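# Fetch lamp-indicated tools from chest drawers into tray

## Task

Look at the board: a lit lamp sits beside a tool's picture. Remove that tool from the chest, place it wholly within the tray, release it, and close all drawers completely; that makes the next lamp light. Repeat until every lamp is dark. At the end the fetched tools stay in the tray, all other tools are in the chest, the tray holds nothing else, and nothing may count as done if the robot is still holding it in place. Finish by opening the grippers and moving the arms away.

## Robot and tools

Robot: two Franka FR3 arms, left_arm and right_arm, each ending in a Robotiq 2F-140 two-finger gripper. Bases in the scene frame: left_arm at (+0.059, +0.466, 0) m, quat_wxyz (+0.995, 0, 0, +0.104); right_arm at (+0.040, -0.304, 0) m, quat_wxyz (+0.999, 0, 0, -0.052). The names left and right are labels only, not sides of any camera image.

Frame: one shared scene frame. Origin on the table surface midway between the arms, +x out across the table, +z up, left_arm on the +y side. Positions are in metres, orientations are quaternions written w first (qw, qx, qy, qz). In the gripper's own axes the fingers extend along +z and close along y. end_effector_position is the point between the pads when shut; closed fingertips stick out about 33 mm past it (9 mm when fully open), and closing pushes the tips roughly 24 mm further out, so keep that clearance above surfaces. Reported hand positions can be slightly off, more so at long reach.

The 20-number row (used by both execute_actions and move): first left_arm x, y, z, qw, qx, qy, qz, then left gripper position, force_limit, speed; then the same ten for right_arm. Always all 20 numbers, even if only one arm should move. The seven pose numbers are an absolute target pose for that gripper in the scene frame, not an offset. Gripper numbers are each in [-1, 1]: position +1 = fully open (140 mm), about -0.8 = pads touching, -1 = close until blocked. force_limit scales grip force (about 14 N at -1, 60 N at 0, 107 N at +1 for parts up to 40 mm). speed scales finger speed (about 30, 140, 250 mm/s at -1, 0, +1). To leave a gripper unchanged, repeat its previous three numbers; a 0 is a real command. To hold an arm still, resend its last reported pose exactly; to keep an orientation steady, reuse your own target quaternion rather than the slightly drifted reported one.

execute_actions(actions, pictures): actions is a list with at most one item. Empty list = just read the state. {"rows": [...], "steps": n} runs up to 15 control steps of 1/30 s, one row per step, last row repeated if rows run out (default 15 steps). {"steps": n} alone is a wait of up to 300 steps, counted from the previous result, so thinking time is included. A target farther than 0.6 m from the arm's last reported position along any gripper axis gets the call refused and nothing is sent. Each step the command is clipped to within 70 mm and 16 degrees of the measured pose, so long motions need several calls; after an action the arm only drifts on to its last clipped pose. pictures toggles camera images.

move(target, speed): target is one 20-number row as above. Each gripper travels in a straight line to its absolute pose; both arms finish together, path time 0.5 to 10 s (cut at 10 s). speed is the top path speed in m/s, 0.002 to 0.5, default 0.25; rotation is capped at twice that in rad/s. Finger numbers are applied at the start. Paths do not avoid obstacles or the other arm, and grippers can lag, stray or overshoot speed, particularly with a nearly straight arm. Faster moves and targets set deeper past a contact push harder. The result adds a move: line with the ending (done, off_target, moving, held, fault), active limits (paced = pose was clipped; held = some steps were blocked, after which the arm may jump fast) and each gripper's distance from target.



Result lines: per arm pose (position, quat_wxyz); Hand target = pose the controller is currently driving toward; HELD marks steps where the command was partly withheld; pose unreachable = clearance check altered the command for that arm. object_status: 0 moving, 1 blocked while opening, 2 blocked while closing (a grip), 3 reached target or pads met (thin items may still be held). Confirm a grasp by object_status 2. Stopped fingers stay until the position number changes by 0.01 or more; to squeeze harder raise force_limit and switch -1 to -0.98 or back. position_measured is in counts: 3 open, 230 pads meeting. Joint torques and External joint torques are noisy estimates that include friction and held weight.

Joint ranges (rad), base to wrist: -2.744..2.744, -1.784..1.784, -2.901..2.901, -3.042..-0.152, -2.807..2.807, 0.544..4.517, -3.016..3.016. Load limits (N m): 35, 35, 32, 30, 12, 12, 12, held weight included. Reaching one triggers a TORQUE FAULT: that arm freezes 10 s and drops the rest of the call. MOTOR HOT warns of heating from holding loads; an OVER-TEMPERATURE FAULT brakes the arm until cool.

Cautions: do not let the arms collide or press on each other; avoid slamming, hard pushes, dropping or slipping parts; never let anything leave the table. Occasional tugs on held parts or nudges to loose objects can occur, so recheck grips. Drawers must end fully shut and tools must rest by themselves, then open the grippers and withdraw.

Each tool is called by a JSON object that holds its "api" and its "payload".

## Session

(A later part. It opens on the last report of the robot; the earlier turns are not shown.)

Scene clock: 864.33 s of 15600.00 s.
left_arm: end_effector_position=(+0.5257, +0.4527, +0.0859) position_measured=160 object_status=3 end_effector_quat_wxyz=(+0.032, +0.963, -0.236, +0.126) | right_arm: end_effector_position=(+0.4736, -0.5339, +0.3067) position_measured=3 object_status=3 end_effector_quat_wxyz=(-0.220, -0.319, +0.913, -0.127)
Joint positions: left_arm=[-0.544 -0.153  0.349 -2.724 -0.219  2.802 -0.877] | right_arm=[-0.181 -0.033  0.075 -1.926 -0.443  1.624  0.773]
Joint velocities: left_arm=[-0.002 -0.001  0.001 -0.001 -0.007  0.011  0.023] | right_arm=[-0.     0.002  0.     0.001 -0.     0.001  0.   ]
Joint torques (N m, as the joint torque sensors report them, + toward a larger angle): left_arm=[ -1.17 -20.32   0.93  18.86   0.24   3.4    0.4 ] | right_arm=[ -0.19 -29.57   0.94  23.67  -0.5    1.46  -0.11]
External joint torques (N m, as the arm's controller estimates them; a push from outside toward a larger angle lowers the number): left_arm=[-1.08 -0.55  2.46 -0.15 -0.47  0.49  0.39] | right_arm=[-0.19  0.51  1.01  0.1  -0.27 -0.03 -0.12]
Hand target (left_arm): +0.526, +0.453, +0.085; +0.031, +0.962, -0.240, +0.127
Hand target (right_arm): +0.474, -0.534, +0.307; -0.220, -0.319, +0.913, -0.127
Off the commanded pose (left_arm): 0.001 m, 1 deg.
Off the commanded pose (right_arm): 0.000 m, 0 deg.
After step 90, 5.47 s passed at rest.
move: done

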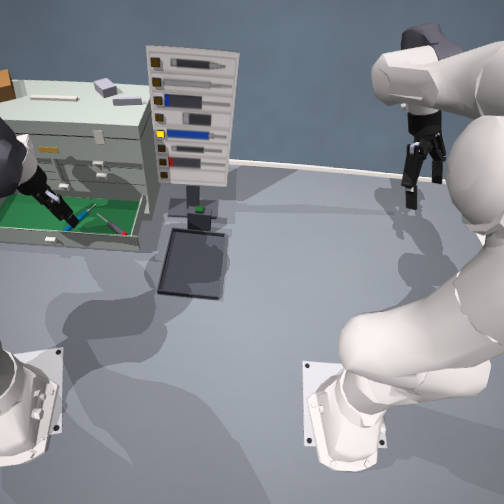

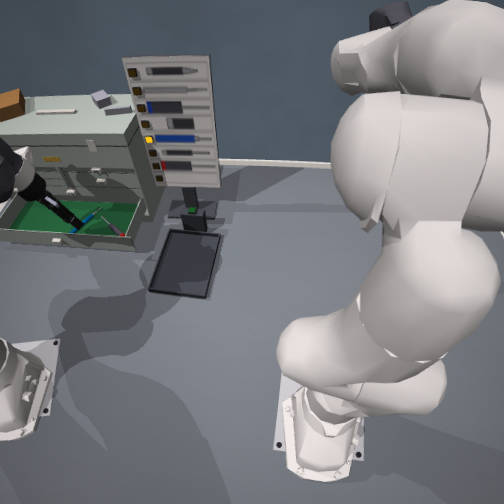

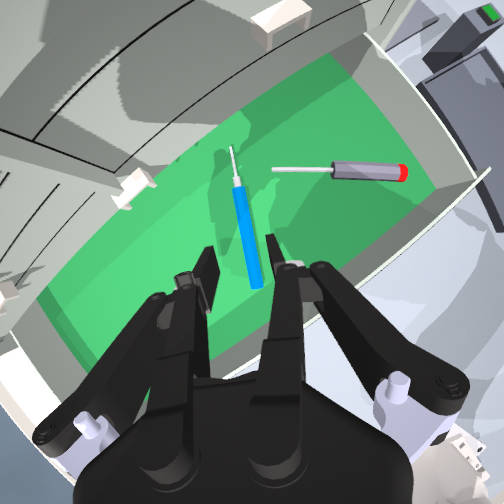

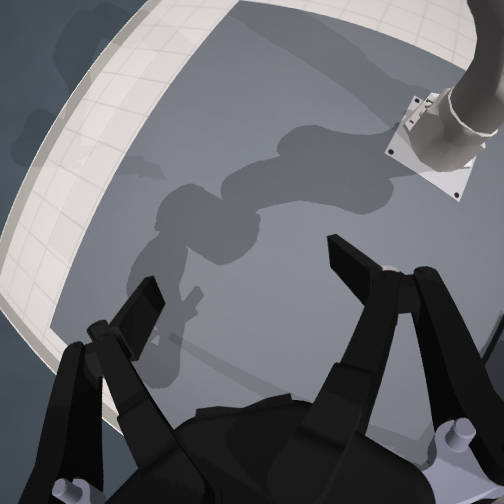

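{"api": "move", "payload": {"target": [0.526,0.449,0.064,0.032,0.962,-0.240,0.127,-0.25,0,0.5,0.4736,-0.5339,0.3067,-0.220,-0.319,0.913,-0.127,1,0,0], "speed": 0.02}}

{"api": "zoom_image", "payload": {"camera": "cam_left_wrist", "region": [150,120,350,320]}}

Scene clock: 885.97 s of 15600.00 s.
left_arm: end_effector_position=(+0.5269, +0.4492, +0.0666) position_measured=160 object_status=3 end_effector_quat_wxyz=(+0.033, +0.963, -0.233, +0.128) | right_arm: end_effector_position=(+0.4736, -0.5339, +0.3067) position_measured=3 object_status=3 end_effector_quat_wxyz=(-0.220, -0.319, +0.913, -0.127)
Joint positions: left_arm=[-0.587 -0.09   0.365 -2.725 -0.324  2.862 -0.805] | right_arm=[-0.181 -0.033  0.075 -1.926 -0.443  1.624  0.773]
Joint velocities: left_arm=[-0.008  0.003  0.002  0.002 -0.029  0.013  0.046] | right_arm=[ 0.     0.001 -0.001  0.     0.002  0.     0.001]
Joint torques (N m, as the joint torque sensors report them, + toward a larger angle): left_arm=[ -2.49 -18.74   1.18  18.02   0.3    3.25   0.28] | right_arm=[ -0.44 -29.96   0.73  23.35  -0.53   1.47  -0.14]
External joint torques (N m, as the arm's controller estimates them; a push from outside toward a larger angle lowers the number): left_arm=[-2.47  2.    2.1  -0.06 -0.42  0.33  0.27] | right_arm=[-0.41  0.12  0.82 -0.2  -0.3  -0.02 -0.14]
Hand target (left_arm): +0.526, +0.449, +0.064; +0.031, +0.962, -0.240, +0.127
Hand target (right_arm): +0.474, -0.534, +0.307; -0.220, -0.319, +0.913, -0.127
Off the commanded pose (left_arm): 0.003 m, 1 deg.
Off the commanded pose (right_arm): 0.000 m, 0 deg.
After step 90, 17.30 s passed at rest.
move: done

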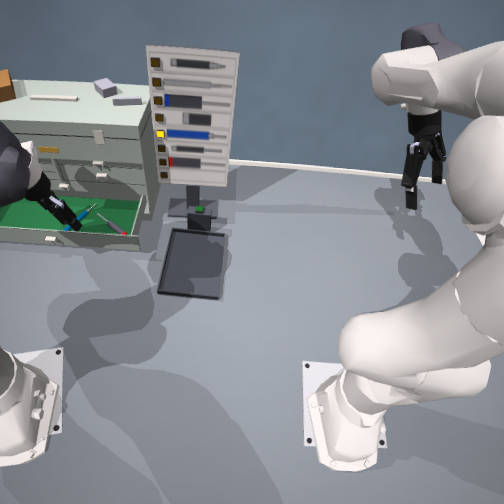

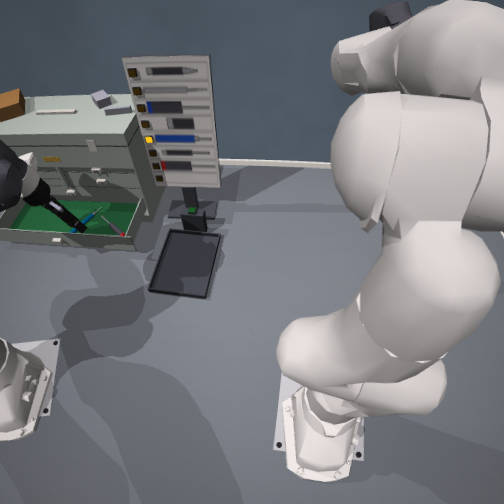

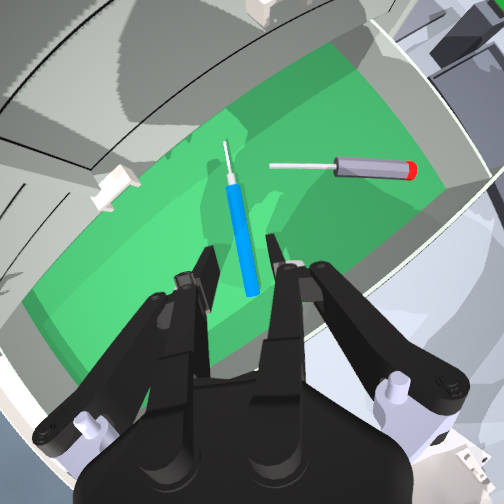

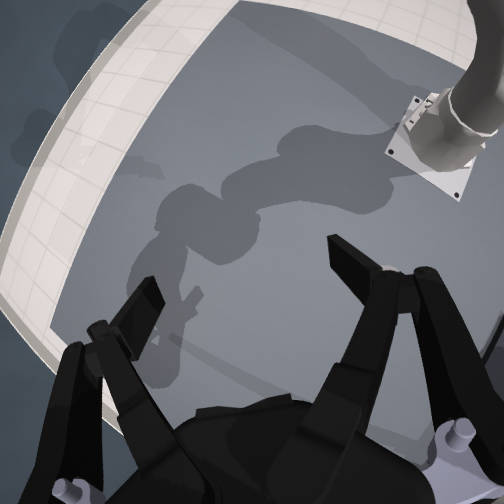

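Region (150, 120, 350, 320) of cam_left_wrist's 504x504 image, scaled by 2.520, with more detail than that image has.

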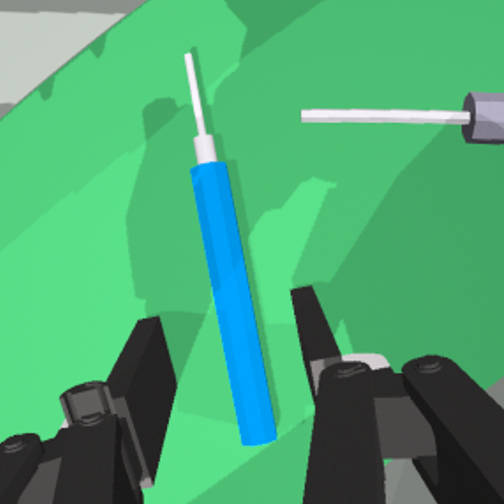

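{"api": "execute_actions", "payload": {"actions": [], "pictures": false}}

Scene clock: 891.90 s of 15600.00 s.
left_arm: end_effector_position=(+0.5273, +0.4490, +0.0667) position_measured=160 object_status=3 end_effector_quat_wxyz=(+0.032, +0.962, -0.238, +0.129) | right_arm: end_effector_position=(+0.4736, -0.5339, +0.3067) position_measured=3 object_status=3 end_effector_quat_wxyz=(-0.220, -0.319, +0.913, -0.127)
Joint positions: left_arm=[-0.588 -0.09   0.365 -2.725 -0.328  2.864 -0.792] | right_arm=[-0.181 -0.033  0.075 -1.926 -0.443  1.624  0.773]
Joint velocities: left_arm=[-0.001 -0.    -0.     0.    -0.001 -0.    -0.001] | right_arm=[ 0.     0.     0.002  0.001 -0.    -0.002 -0.   ]
Joint torques (N m, as the joint torque sensors report them, + toward a larger angle): left_arm=[ -1.45 -18.79   1.11  17.89   0.21   3.4    0.27] | right_arm=[  0.11 -29.82   1.48  23.42  -0.49   1.43  -0.13]
External joint torques (N m, as the arm's controller estimates them; a push from outside toward a larger angle lowers the number): left_arm=[-1.37  1.85  2.08 -0.08 -0.49  0.51  0.26] | right_arm=[ 0.01  0.3   1.46 -0.16 -0.27 -0.06 -0.13]
Hand target (left_arm): +0.526, +0.449, +0.064; +0.031, +0.962, -0.240, +0.127
Hand target (right_arm): +0.474, -0.534, +0.307; -0.220, -0.319, +0.913, -0.127
Off the commanded pose (left_arm): 0.003 m, 0 deg.
Off the commanded pose (right_arm): 0.000 m, 0 deg.
Steps of this call (steps 1 to 90: nothing new was sent; then 2.93 s passed at rest). Readings (end_effector_position | what the end effector reports):
1: left_arm (+0.5270, +0.4492, +0.0666) | right_arm (+0.4736, -0.5339, +0.3067) | left_arm position_measured=160 object_status=3 | right_arm position_measured=3 object_status=3
2: left_arm (+0.5271, +0.4492, +0.0666) | right_arm (+0.4736, -0.5339, +0.3067) | left_arm position_measured=160 object_status=3 | right_arm position_measured=3 object_status=3
4: left_arm (+0.5271, +0.4492, +0.0666) | right_arm (+0.4736, -0.5339, +0.3067) | left_arm position_measured=160 object_status=3 | right_arm position_measured=3 object_status=3
8: left_arm (+0.5272, +0.4491, +0.0667) | right_arm (+0.4736, -0.5339, +0.3067) | left_arm position_measured=160 object_status=3 | right_arm position_measured=3 object_status=3
90: the state above

On the floor. Raise a few mm and close.

{"api": "move", "payload": {"target": [0.527,0.448,0.071,0.032,0.962,-0.240,0.127,-0.25,0,0.5,0.4736,-0.5339,0.3067,-0.220,-0.319,0.913,-0.127,1,0,0], "speed": 0.01}}

{"api": "move", "payload": {"target": [0.527,0.448,0.071,0.032,0.962,-0.240,0.127,-1,0,-0.6,0.4736,-0.5339,0.3067,-0.220,-0.319,0.913,-0.127,1,0,0], "speed": 0.01}}

{"api": "move", "payload": {"target": [0.515,0.448,0.16,0.032,0.962,-0.240,0.127,-1,0,-0.6,0.4736,-0.5339,0.3067,-0.220,-0.319,0.913,-0.127,1,0,0], "speed": 0.07}}

Scene clock: 901.63 s of 15600.00 s.
left_arm: end_effector_position=(+0.5270, +0.4480, +0.0703) position_measured=160 object_status=3 end_effector_quat_wxyz=(+0.031, +0.961, -0.243, +0.128) | right_arm: end_effector_position=(+0.4736, -0.5339, +0.3067) position_measured=3 object_status=3 end_effector_quat_wxyz=(-0.220, -0.319, +0.913, -0.127)
Joint positions: left_arm=[-0.584 -0.102  0.364 -2.725 -0.299  2.852 -0.808] | right_arm=[-0.181 -0.033  0.075 -1.926 -0.443  1.624  0.773]
Joint velocities: left_arm=[ 0.    -0.001  0.001 -0.001  0.014 -0.009 -0.023] | right_arm=[-0.    -0.     0.001  0.001  0.001  0.    -0.   ]
Joint torques (N m, as the joint torque sensors report them, + toward a larger angle): left_arm=[  1.46 -22.61  -1.    20.02   1.35   2.62  -0.21] | right_arm=[ -0.18 -29.76   0.93  23.91  -0.51   1.5   -0.11]
External joint torques (N m, as the arm's controller estimates them; a push from outside toward a larger angle lowers the number): left_arm=[ 1.42 -2.19 -0.04  1.89  0.66 -0.28 -0.21] | right_arm=[-0.27  0.51  0.91  0.23 -0.29  0.   -0.12]
Hand target (left_arm): +0.527, +0.448, +0.071; +0.032, +0.962, -0.240, +0.127
Hand target (right_arm): +0.474, -0.534, +0.307; -0.220, -0.319, +0.913, -0.127
Off the commanded pose (left_arm): 0.001 m, 0 deg.
Off the commanded pose (right_arm): 0.000 m, 0 deg.
After step 90, 6.03 s passed at rest.
move: done

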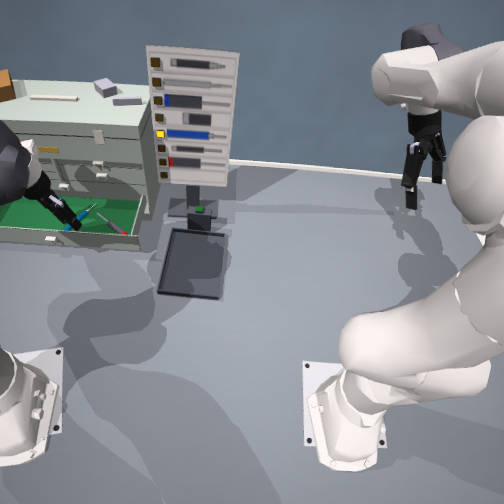

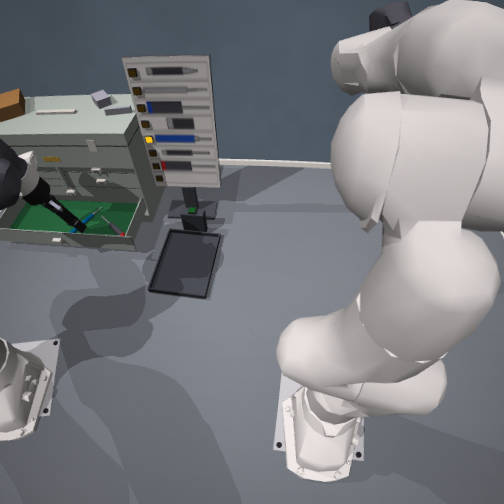

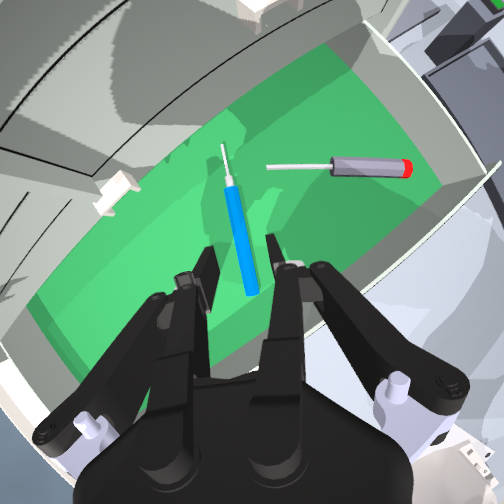

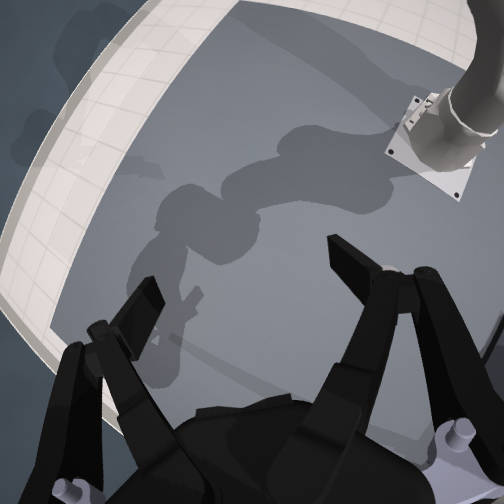

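Scene clock: 902.33 s of 15600.00 s.
left_arm: end_effector_position=(+0.5269, +0.4479, +0.0704) position_measured=218 object_status=2 end_effector_quat_wxyz=(+0.032, +0.961, -0.242, +0.127) | right_arm: end_effector_position=(+0.4736, -0.5339, +0.3067) position_measured=3 object_status=3 end_effector_quat_wxyz=(-0.220, -0.319, +0.913, -0.127)
Joint positions: left_arm=[-0.584 -0.103  0.364 -2.725 -0.297  2.851 -0.812] | right_arm=[-0.181 -0.033  0.075 -1.926 -0.443  1.624  0.773]
Joint velocities: left_arm=[-0.    -0.     0.001 -0.001  0.003 -0.    -0.006] | right_arm=[ 0.001 -0.001  0.001 -0.     0.001  0.     0.001]
Joint torques (N m, as the joint torque sensors report them, + toward a larger angle): left_arm=[  0.72 -22.24  -0.39  19.63   1.22   2.42  -0.32] | right_arm=[ -0.02 -29.9    0.99  23.84  -0.55   1.46  -0.15]
External joint torques (N m, as the arm's controller estimates them; a push from outside toward a larger angle lowers the number): left_arm=[ 0.72 -1.79  0.62  1.45  0.53 -0.48 -0.33] | right_arm=[-0.13  0.23  0.95  0.27 -0.34 -0.03 -0.15]
Hand target (left_arm): +0.527, +0.448, +0.071; +0.032, +0.962, -0.240, +0.127
Hand target (right_arm): +0.474, -0.534, +0.307; -0.220, -0.319, +0.913, -0.127
Off the commanded pose (left_arm): 0.001 m, 0 deg.
Off the commanded pose (right_arm): 0.000 m, 0 deg.
move: done

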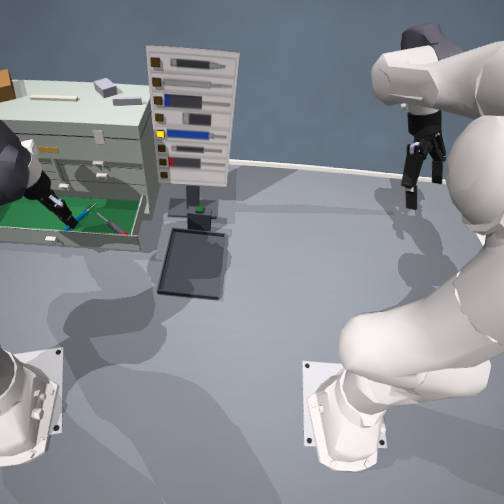

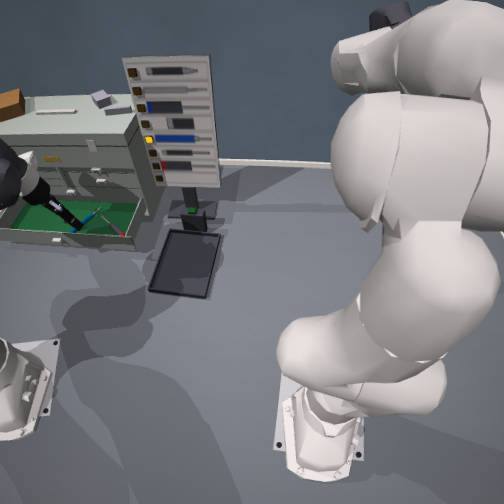

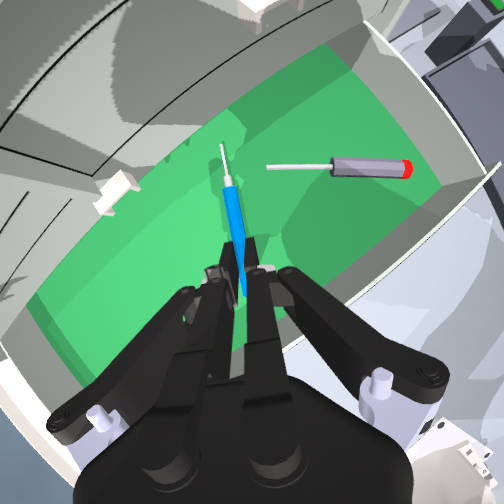

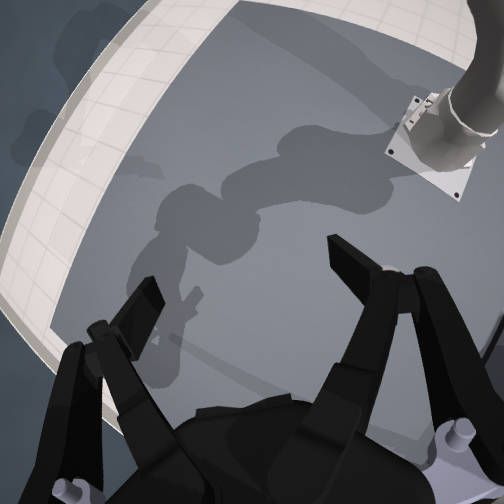

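Scene clock: 904.17 s of 15600.00 s.
left_arm: end_effector_position=(+0.5152, +0.4464, +0.1580) position_measured=218 object_status=2 end_effector_quat_wxyz=(+0.034, +0.961, -0.245, +0.127) | right_arm: end_effector_position=(+0.4736, -0.5339, +0.3067) position_measured=3 object_status=3 end_effector_quat_wxyz=(-0.220, -0.319, +0.913, -0.127)
Joint positions: left_arm=[-0.426 -0.365  0.241 -2.706 -0.085  2.578 -0.988] | right_arm=[-0.181 -0.033  0.075 -1.926 -0.443  1.624  0.773]
Joint velocities: left_arm=[ 0.003 -0.001 -0.005  0.    -0.    -0.012 -0.012] | right_arm=[-0.    -0.001 -0.    -0.    -0.    -0.     0.   ]
Joint torques (N m, as the joint torque sensors report them, + toward a larger angle): left_arm=[  1.48 -18.2   -2.65  23.95   1.09   2.72  -0.12] | right_arm=[ -0.01 -29.79   0.73  23.6   -0.5    1.42  -0.14]
External joint torques (N m, as the arm's controller estimates them; a push from outside toward a larger angle lowers the number): left_arm=[ 1.53 -1.87 -0.19  1.88  0.37 -0.25 -0.13] | right_arm=[ 0.07  0.34  0.88  0.04 -0.27 -0.06 -0.15]
Hand target (left_arm): +0.515, +0.447, +0.159; +0.034, +0.962, -0.241, +0.127
Hand target (right_arm): +0.474, -0.534, +0.307; -0.220, -0.319, +0.913, -0.127
Off the commanded pose (left_arm): 0.003 m, 1 deg.
Off the commanded pose (right_arm): 0.000 m, 0 deg.
move: done

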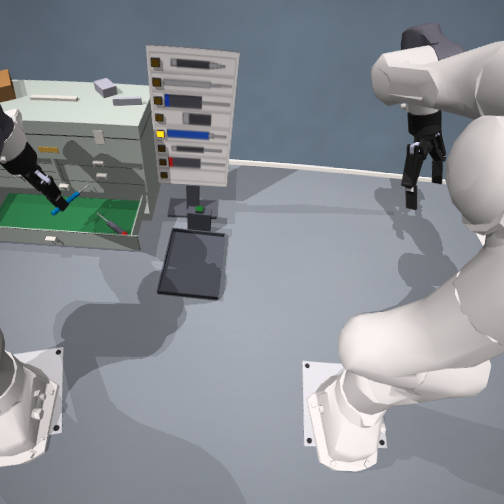

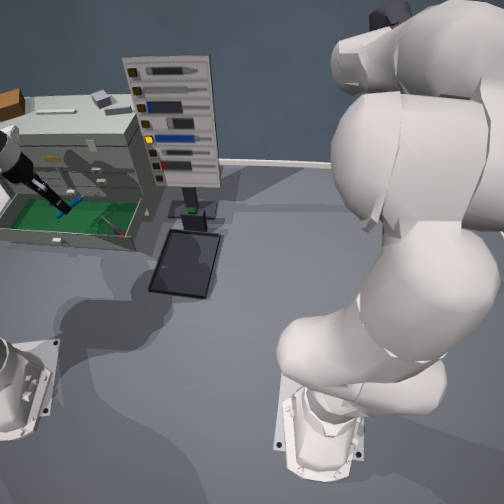

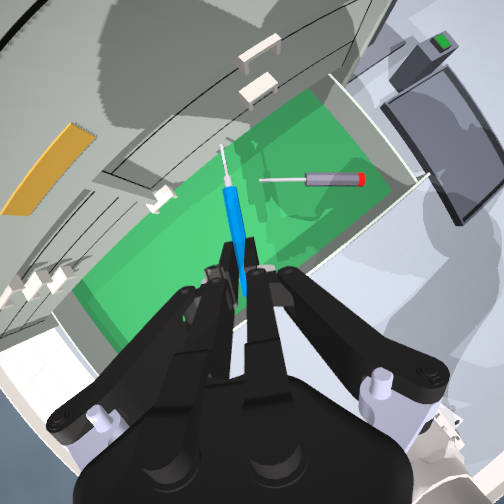

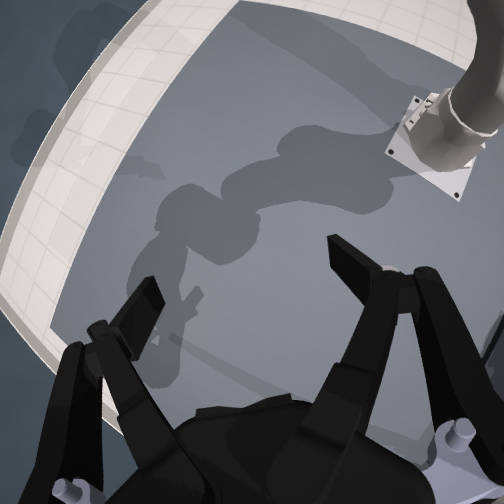

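{"api": "move", "payload": {"target": [0.39,0.11,0.16,0,0.991,0,0.131,-1,0,-0.6,0.4736,-0.5339,0.3067,-0.220,-0.319,0.913,-0.127,1,0,0], "speed": 0.15}}

Scene clock: 920.97 s of 15600.00 s.
left_arm: end_effector_position=(+0.3948, +0.1201, +0.1625) position_measured=218 object_status=2 end_effector_quat_wxyz=(-0.011, +0.991, -0.003, +0.136) | right_arm: end_effector_position=(+0.4736, -0.5339, +0.3067) position_measured=3 object_status=3 end_effector_quat_wxyz=(-0.220, -0.319, +0.913, -0.127)
Joint positions: left_arm=[ 0.021 -0.535 -1.144 -2.538 -0.397  2.426 -2.174] | right_arm=[-0.181 -0.033  0.075 -1.926 -0.443  1.624  0.773]
Joint velocities: left_arm=[ 0.004 -0.004 -0.002 -0.    -0.006 -0.008 -0.021] | right_arm=[-0.001  0.     0.001  0.    -0.001 -0.    -0.001]
Joint torques (N m, as the joint torque sensors report them, + toward a larger angle): left_arm=[ 1.85 -3.28 11.77 21.24  0.15  2.69 -0.15] | right_arm=[ -0.28 -29.79   0.62  23.96  -0.54   1.46  -0.14]
External joint torques (N m, as the arm's controller estimates them; a push from outside toward a larger angle lowers the number): left_arm=[ 1.74 -1.91 -0.36  1.62 -0.5  -0.22 -0.15] | right_arm=[-0.16  0.37  0.8   0.35 -0.31 -0.02 -0.15]
Hand target (left_arm): +0.395, +0.120, +0.163; -0.010, +0.991, +0.003, +0.135
Hand target (right_arm): +0.474, -0.534, +0.307; -0.220, -0.319, +0.913, -0.127
Off the commanded pose (left_arm): 0.011 m, 1 deg.
Off the commanded pose (right_arm): 0.000 m, 0 deg.
After step 90, 10.53 s passed at rest.
move: off_target (left_arm)

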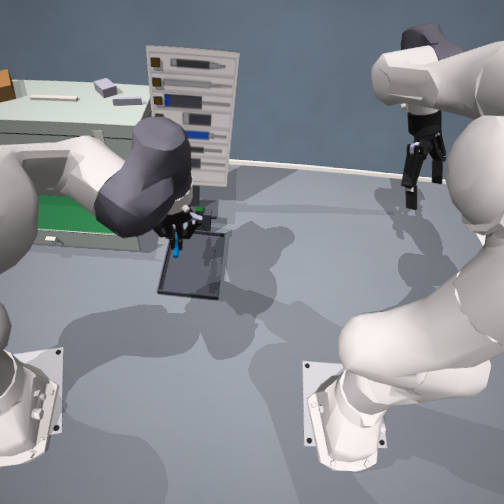

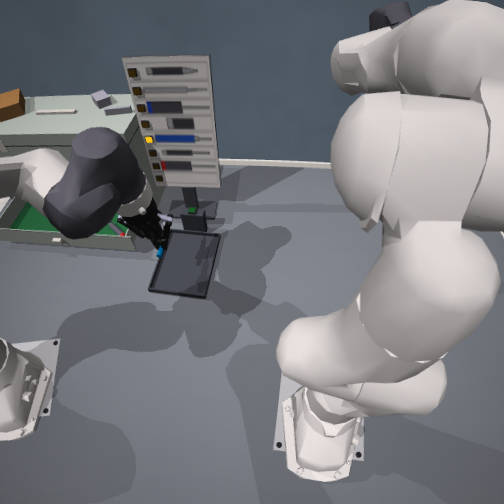

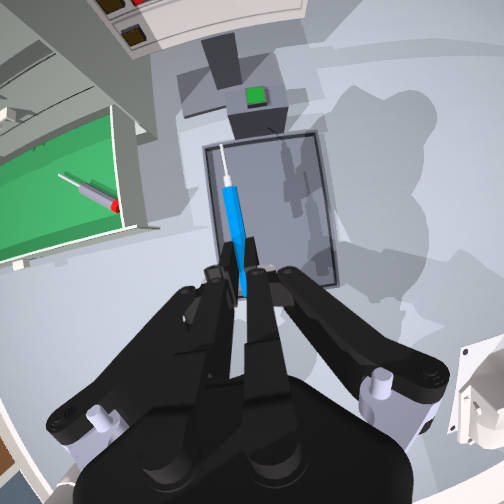

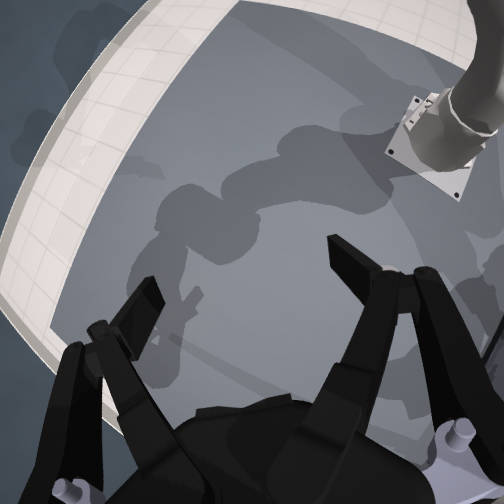

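{"api": "move", "payload": {"target": [0.40,0.055,0.085,0,0.991,0,0.131,-1,0,-0.6,0.4736,-0.5339,0.3067,-0.220,-0.319,0.913,-0.127,1,0,0], "speed": 0.08}}

Scene clock: 931.27 s of 15600.00 s.
left_arm: end_effector_position=(+0.4003, +0.0595, +0.0830) position_measured=218 object_status=2 end_effector_quat_wxyz=(-0.008, +0.991, -0.003, +0.131) | right_arm: end_effector_position=(+0.4736, -0.5339, +0.3067) position_measured=3 object_status=3 end_effector_quat_wxyz=(-0.220, -0.319, +0.913, -0.127)
Joint positions: left_arm=[ 0.551 -0.451 -1.76  -2.422 -0.412  2.601 -2.268] | right_arm=[-0.181 -0.033  0.075 -1.926 -0.443  1.624  0.773]
Joint velocities: left_arm=[ 0.005 -0.002 -0.006  0.002 -0.007  0.006  0.001] | right_arm=[-0.    -0.     0.001 -0.     0.    -0.001  0.001]
Joint torques (N m, as the joint torque sensors report them, + toward a larger angle): left_arm=[ 1.91 11.84 13.31 19.77 -0.11  3.45 -0.13] | right_arm=[  0.03 -29.51   0.93  23.67  -0.55   1.45  -0.16]
External joint torques (N m, as the arm's controller estimates them; a push from outside toward a larger angle lowers the number): left_arm=[ 1.88 -0.63  0.9   2.11 -0.54  0.58 -0.14] | right_arm=[ 0.03  0.57  1.    0.1  -0.32 -0.03 -0.17]
Hand target (left_arm): +0.402, +0.058, +0.084; -0.005, +0.991, +0.000, +0.133
Hand target (right_arm): +0.474, -0.534, +0.307; -0.220, -0.319, +0.913, -0.127
Off the commanded pose (left_arm): 0.005 m, 1 deg.
Off the commanded pose (right_arm): 0.000 m, 0 deg.
After step 90, 5.57 s passed at rest.
move: off_target (left_arm)

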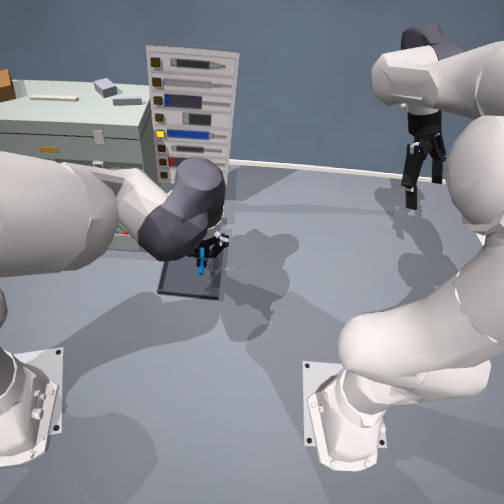

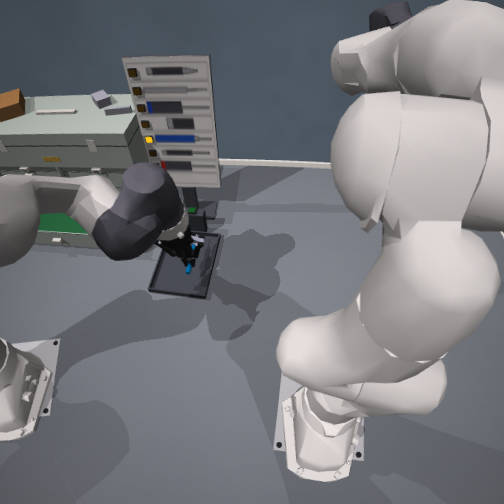

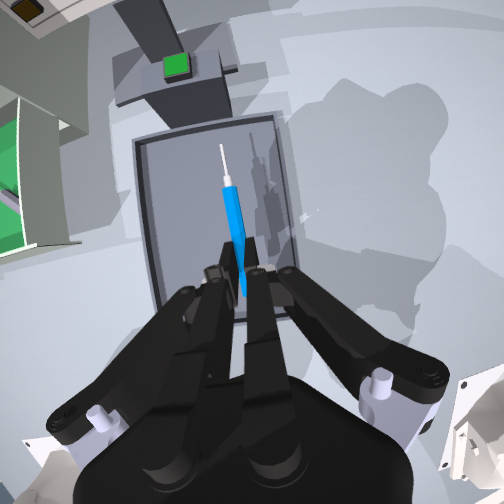

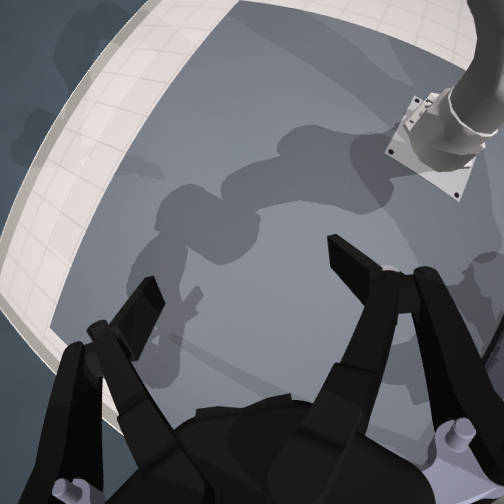

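{"api": "move", "payload": {"target": [0.40,0.047,0.05,0,0.991,0,0.131,-1,0,-0.6,0.4736,-0.5339,0.3067,-0.220,-0.319,0.913,-0.127,1,0,0], "speed": 0.03}}

Scene clock: 940.70 s of 15600.00 s.
left_arm: end_effector_position=(+0.3987, +0.0497, +0.0486) position_measured=218 object_status=2 end_effector_quat_wxyz=(-0.003, +0.992, +0.001, +0.129) | right_arm: end_effector_position=(+0.4736, -0.5339, +0.3067) position_measured=3 object_status=3 end_effector_quat_wxyz=(-0.220, -0.319, +0.913, -0.127)
Joint positions: left_arm=[ 0.723 -0.479 -1.963 -2.405 -0.472  2.675 -2.259] | right_arm=[-0.181 -0.033  0.075 -1.926 -0.443  1.624  0.773]
Joint velocities: left_arm=[ 0.013 -0.002 -0.011  0.001 -0.001  0.015  0.002] | right_arm=[-0.002 -0.001  0.001 -0.001 -0.002 -0.    -0.   ]
Joint torques (N m, as the joint torque sensors report them, + toward a larger angle): left_arm=[ 0.96 18.04 11.61 18.2   0.05  3.32  0.24] | right_arm=[ -0.12 -29.83   0.8   23.54  -0.55   1.45  -0.12]
External joint torques (N m, as the arm's controller estimates them; a push from outside toward a larger angle lowers the number): left_arm=[ 1.03 -0.01 -0.92  1.8  -0.31  0.44  0.24] | right_arm=[-0.09  0.52  0.9  -0.15 -0.31 -0.05 -0.13]
Hand target (left_arm): +0.400, +0.048, +0.050; -0.001, +0.991, -0.000, +0.131
Hand target (right_arm): +0.474, -0.534, +0.307; -0.220, -0.319, +0.913, -0.127
Off the commanded pose (left_arm): 0.003 m, 0 deg.
Off the commanded pose (right_arm): 0.000 m, 0 deg.
After step 90, 4.97 s passed at rest.
move: done

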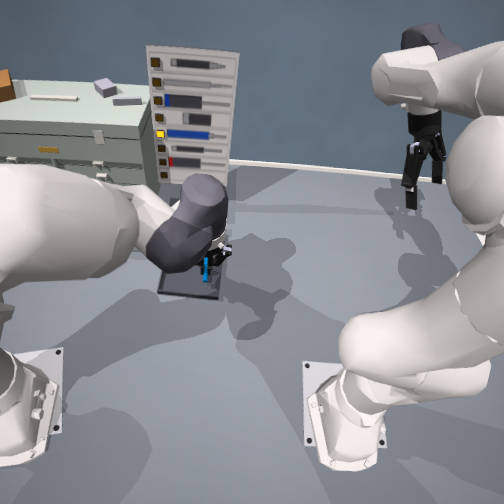

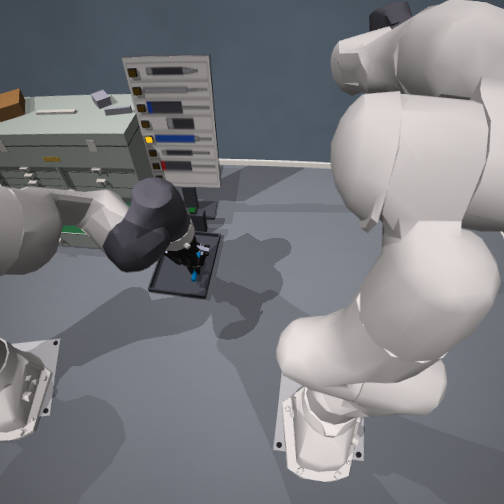

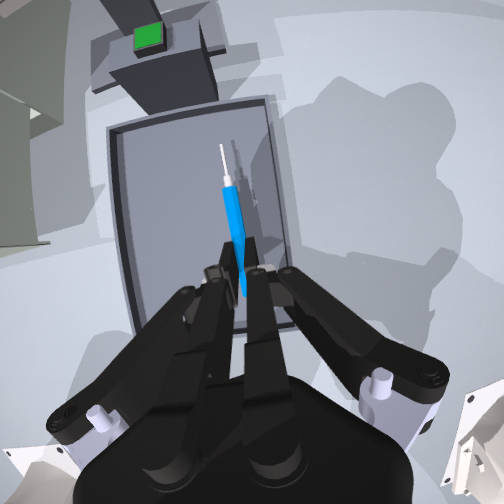

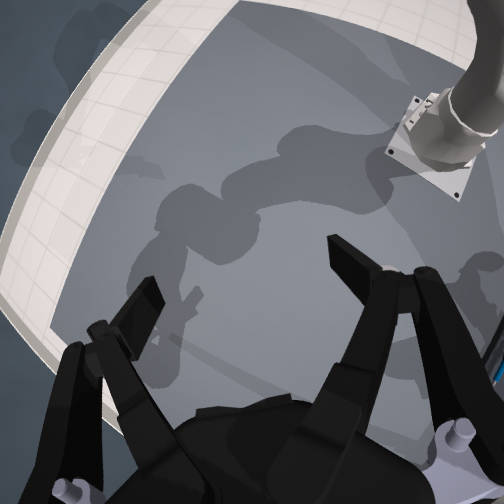

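Fits well. Lower to touch.

{"api": "move", "payload": {"target": [0.40,0.046,0.039,0,0.991,0,0.131,-1,0,-0.6,0.4736,-0.5339,0.3067,-0.220,-0.319,0.913,-0.127,1,0,0], "speed": 0.01}}

Scene clock: 952.23 s of 15600.00 s.
left_arm: end_effector_position=(+0.3984, +0.0478, +0.0380) position_measured=218 object_status=2 end_effector_quat_wxyz=(-0.002, +0.992, +0.001, +0.129) | right_arm: end_effector_position=(+0.4736, -0.5339, +0.3067) position_measured=3 object_status=3 end_effector_quat_wxyz=(-0.220, -0.319, +0.913, -0.127)
Joint positions: left_arm=[ 0.775 -0.486 -2.023 -2.402 -0.483  2.701 -2.257] | right_arm=[-0.181 -0.033  0.075 -1.926 -0.443  1.624  0.773]
Joint velocities: left_arm=[ 0.009  0.    -0.008  0.001  0.001  0.01   0.001] | right_arm=[ 0.001  0.003  0.001  0.001 -0.     0.    -0.001]
Joint torques (N m, as the joint torque sensors report them, + toward a larger angle): left_arm=[ 0.92 20.35 12.55 18.19  0.14  3.41  0.2 ] | right_arm=[ -0.05 -29.75   1.    23.6   -0.52   1.47  -0.07]
External joint torques (N m, as the arm's controller estimates them; a push from outside toward a larger angle lowers the number): left_arm=[ 0.91  0.69  0.03  2.15 -0.19  0.51  0.19] | right_arm=[-0.1   0.28  1.02  0.06 -0.29 -0.02 -0.08]
Hand target (left_arm): +0.400, +0.046, +0.039; -0.000, +0.991, -0.000, +0.131
Hand target (right_arm): +0.474, -0.534, +0.307; -0.220, -0.319, +0.913, -0.127
Off the commanded pose (left_arm): 0.003 m, 0 deg.
Off the commanded pose (right_arm): 0.000 m, 0 deg.
After step 90, 7.27 s passed at rest.
move: done

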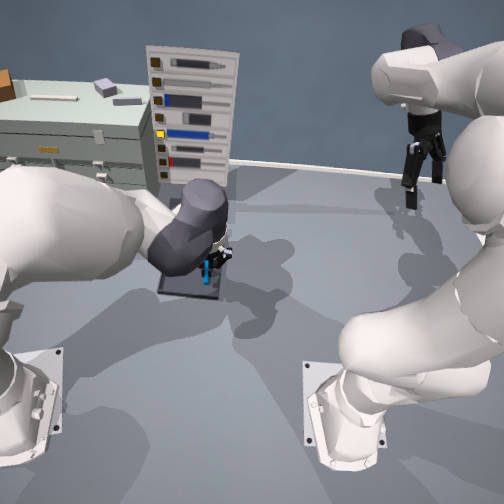

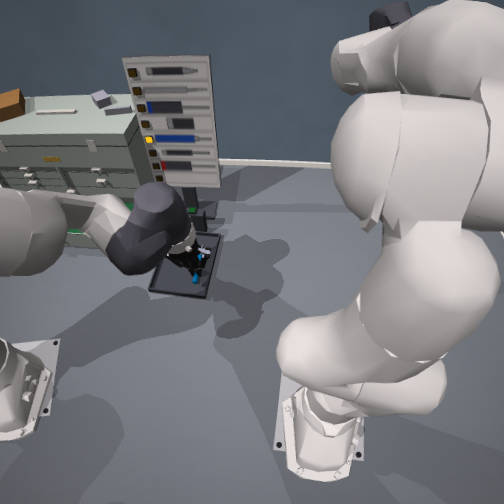

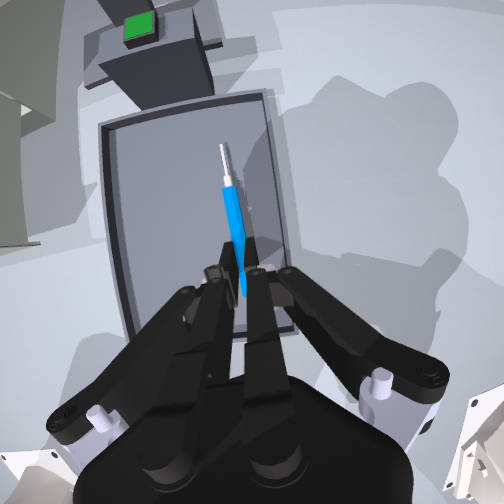

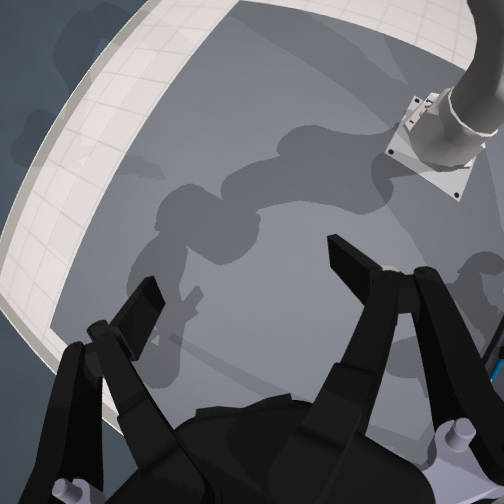

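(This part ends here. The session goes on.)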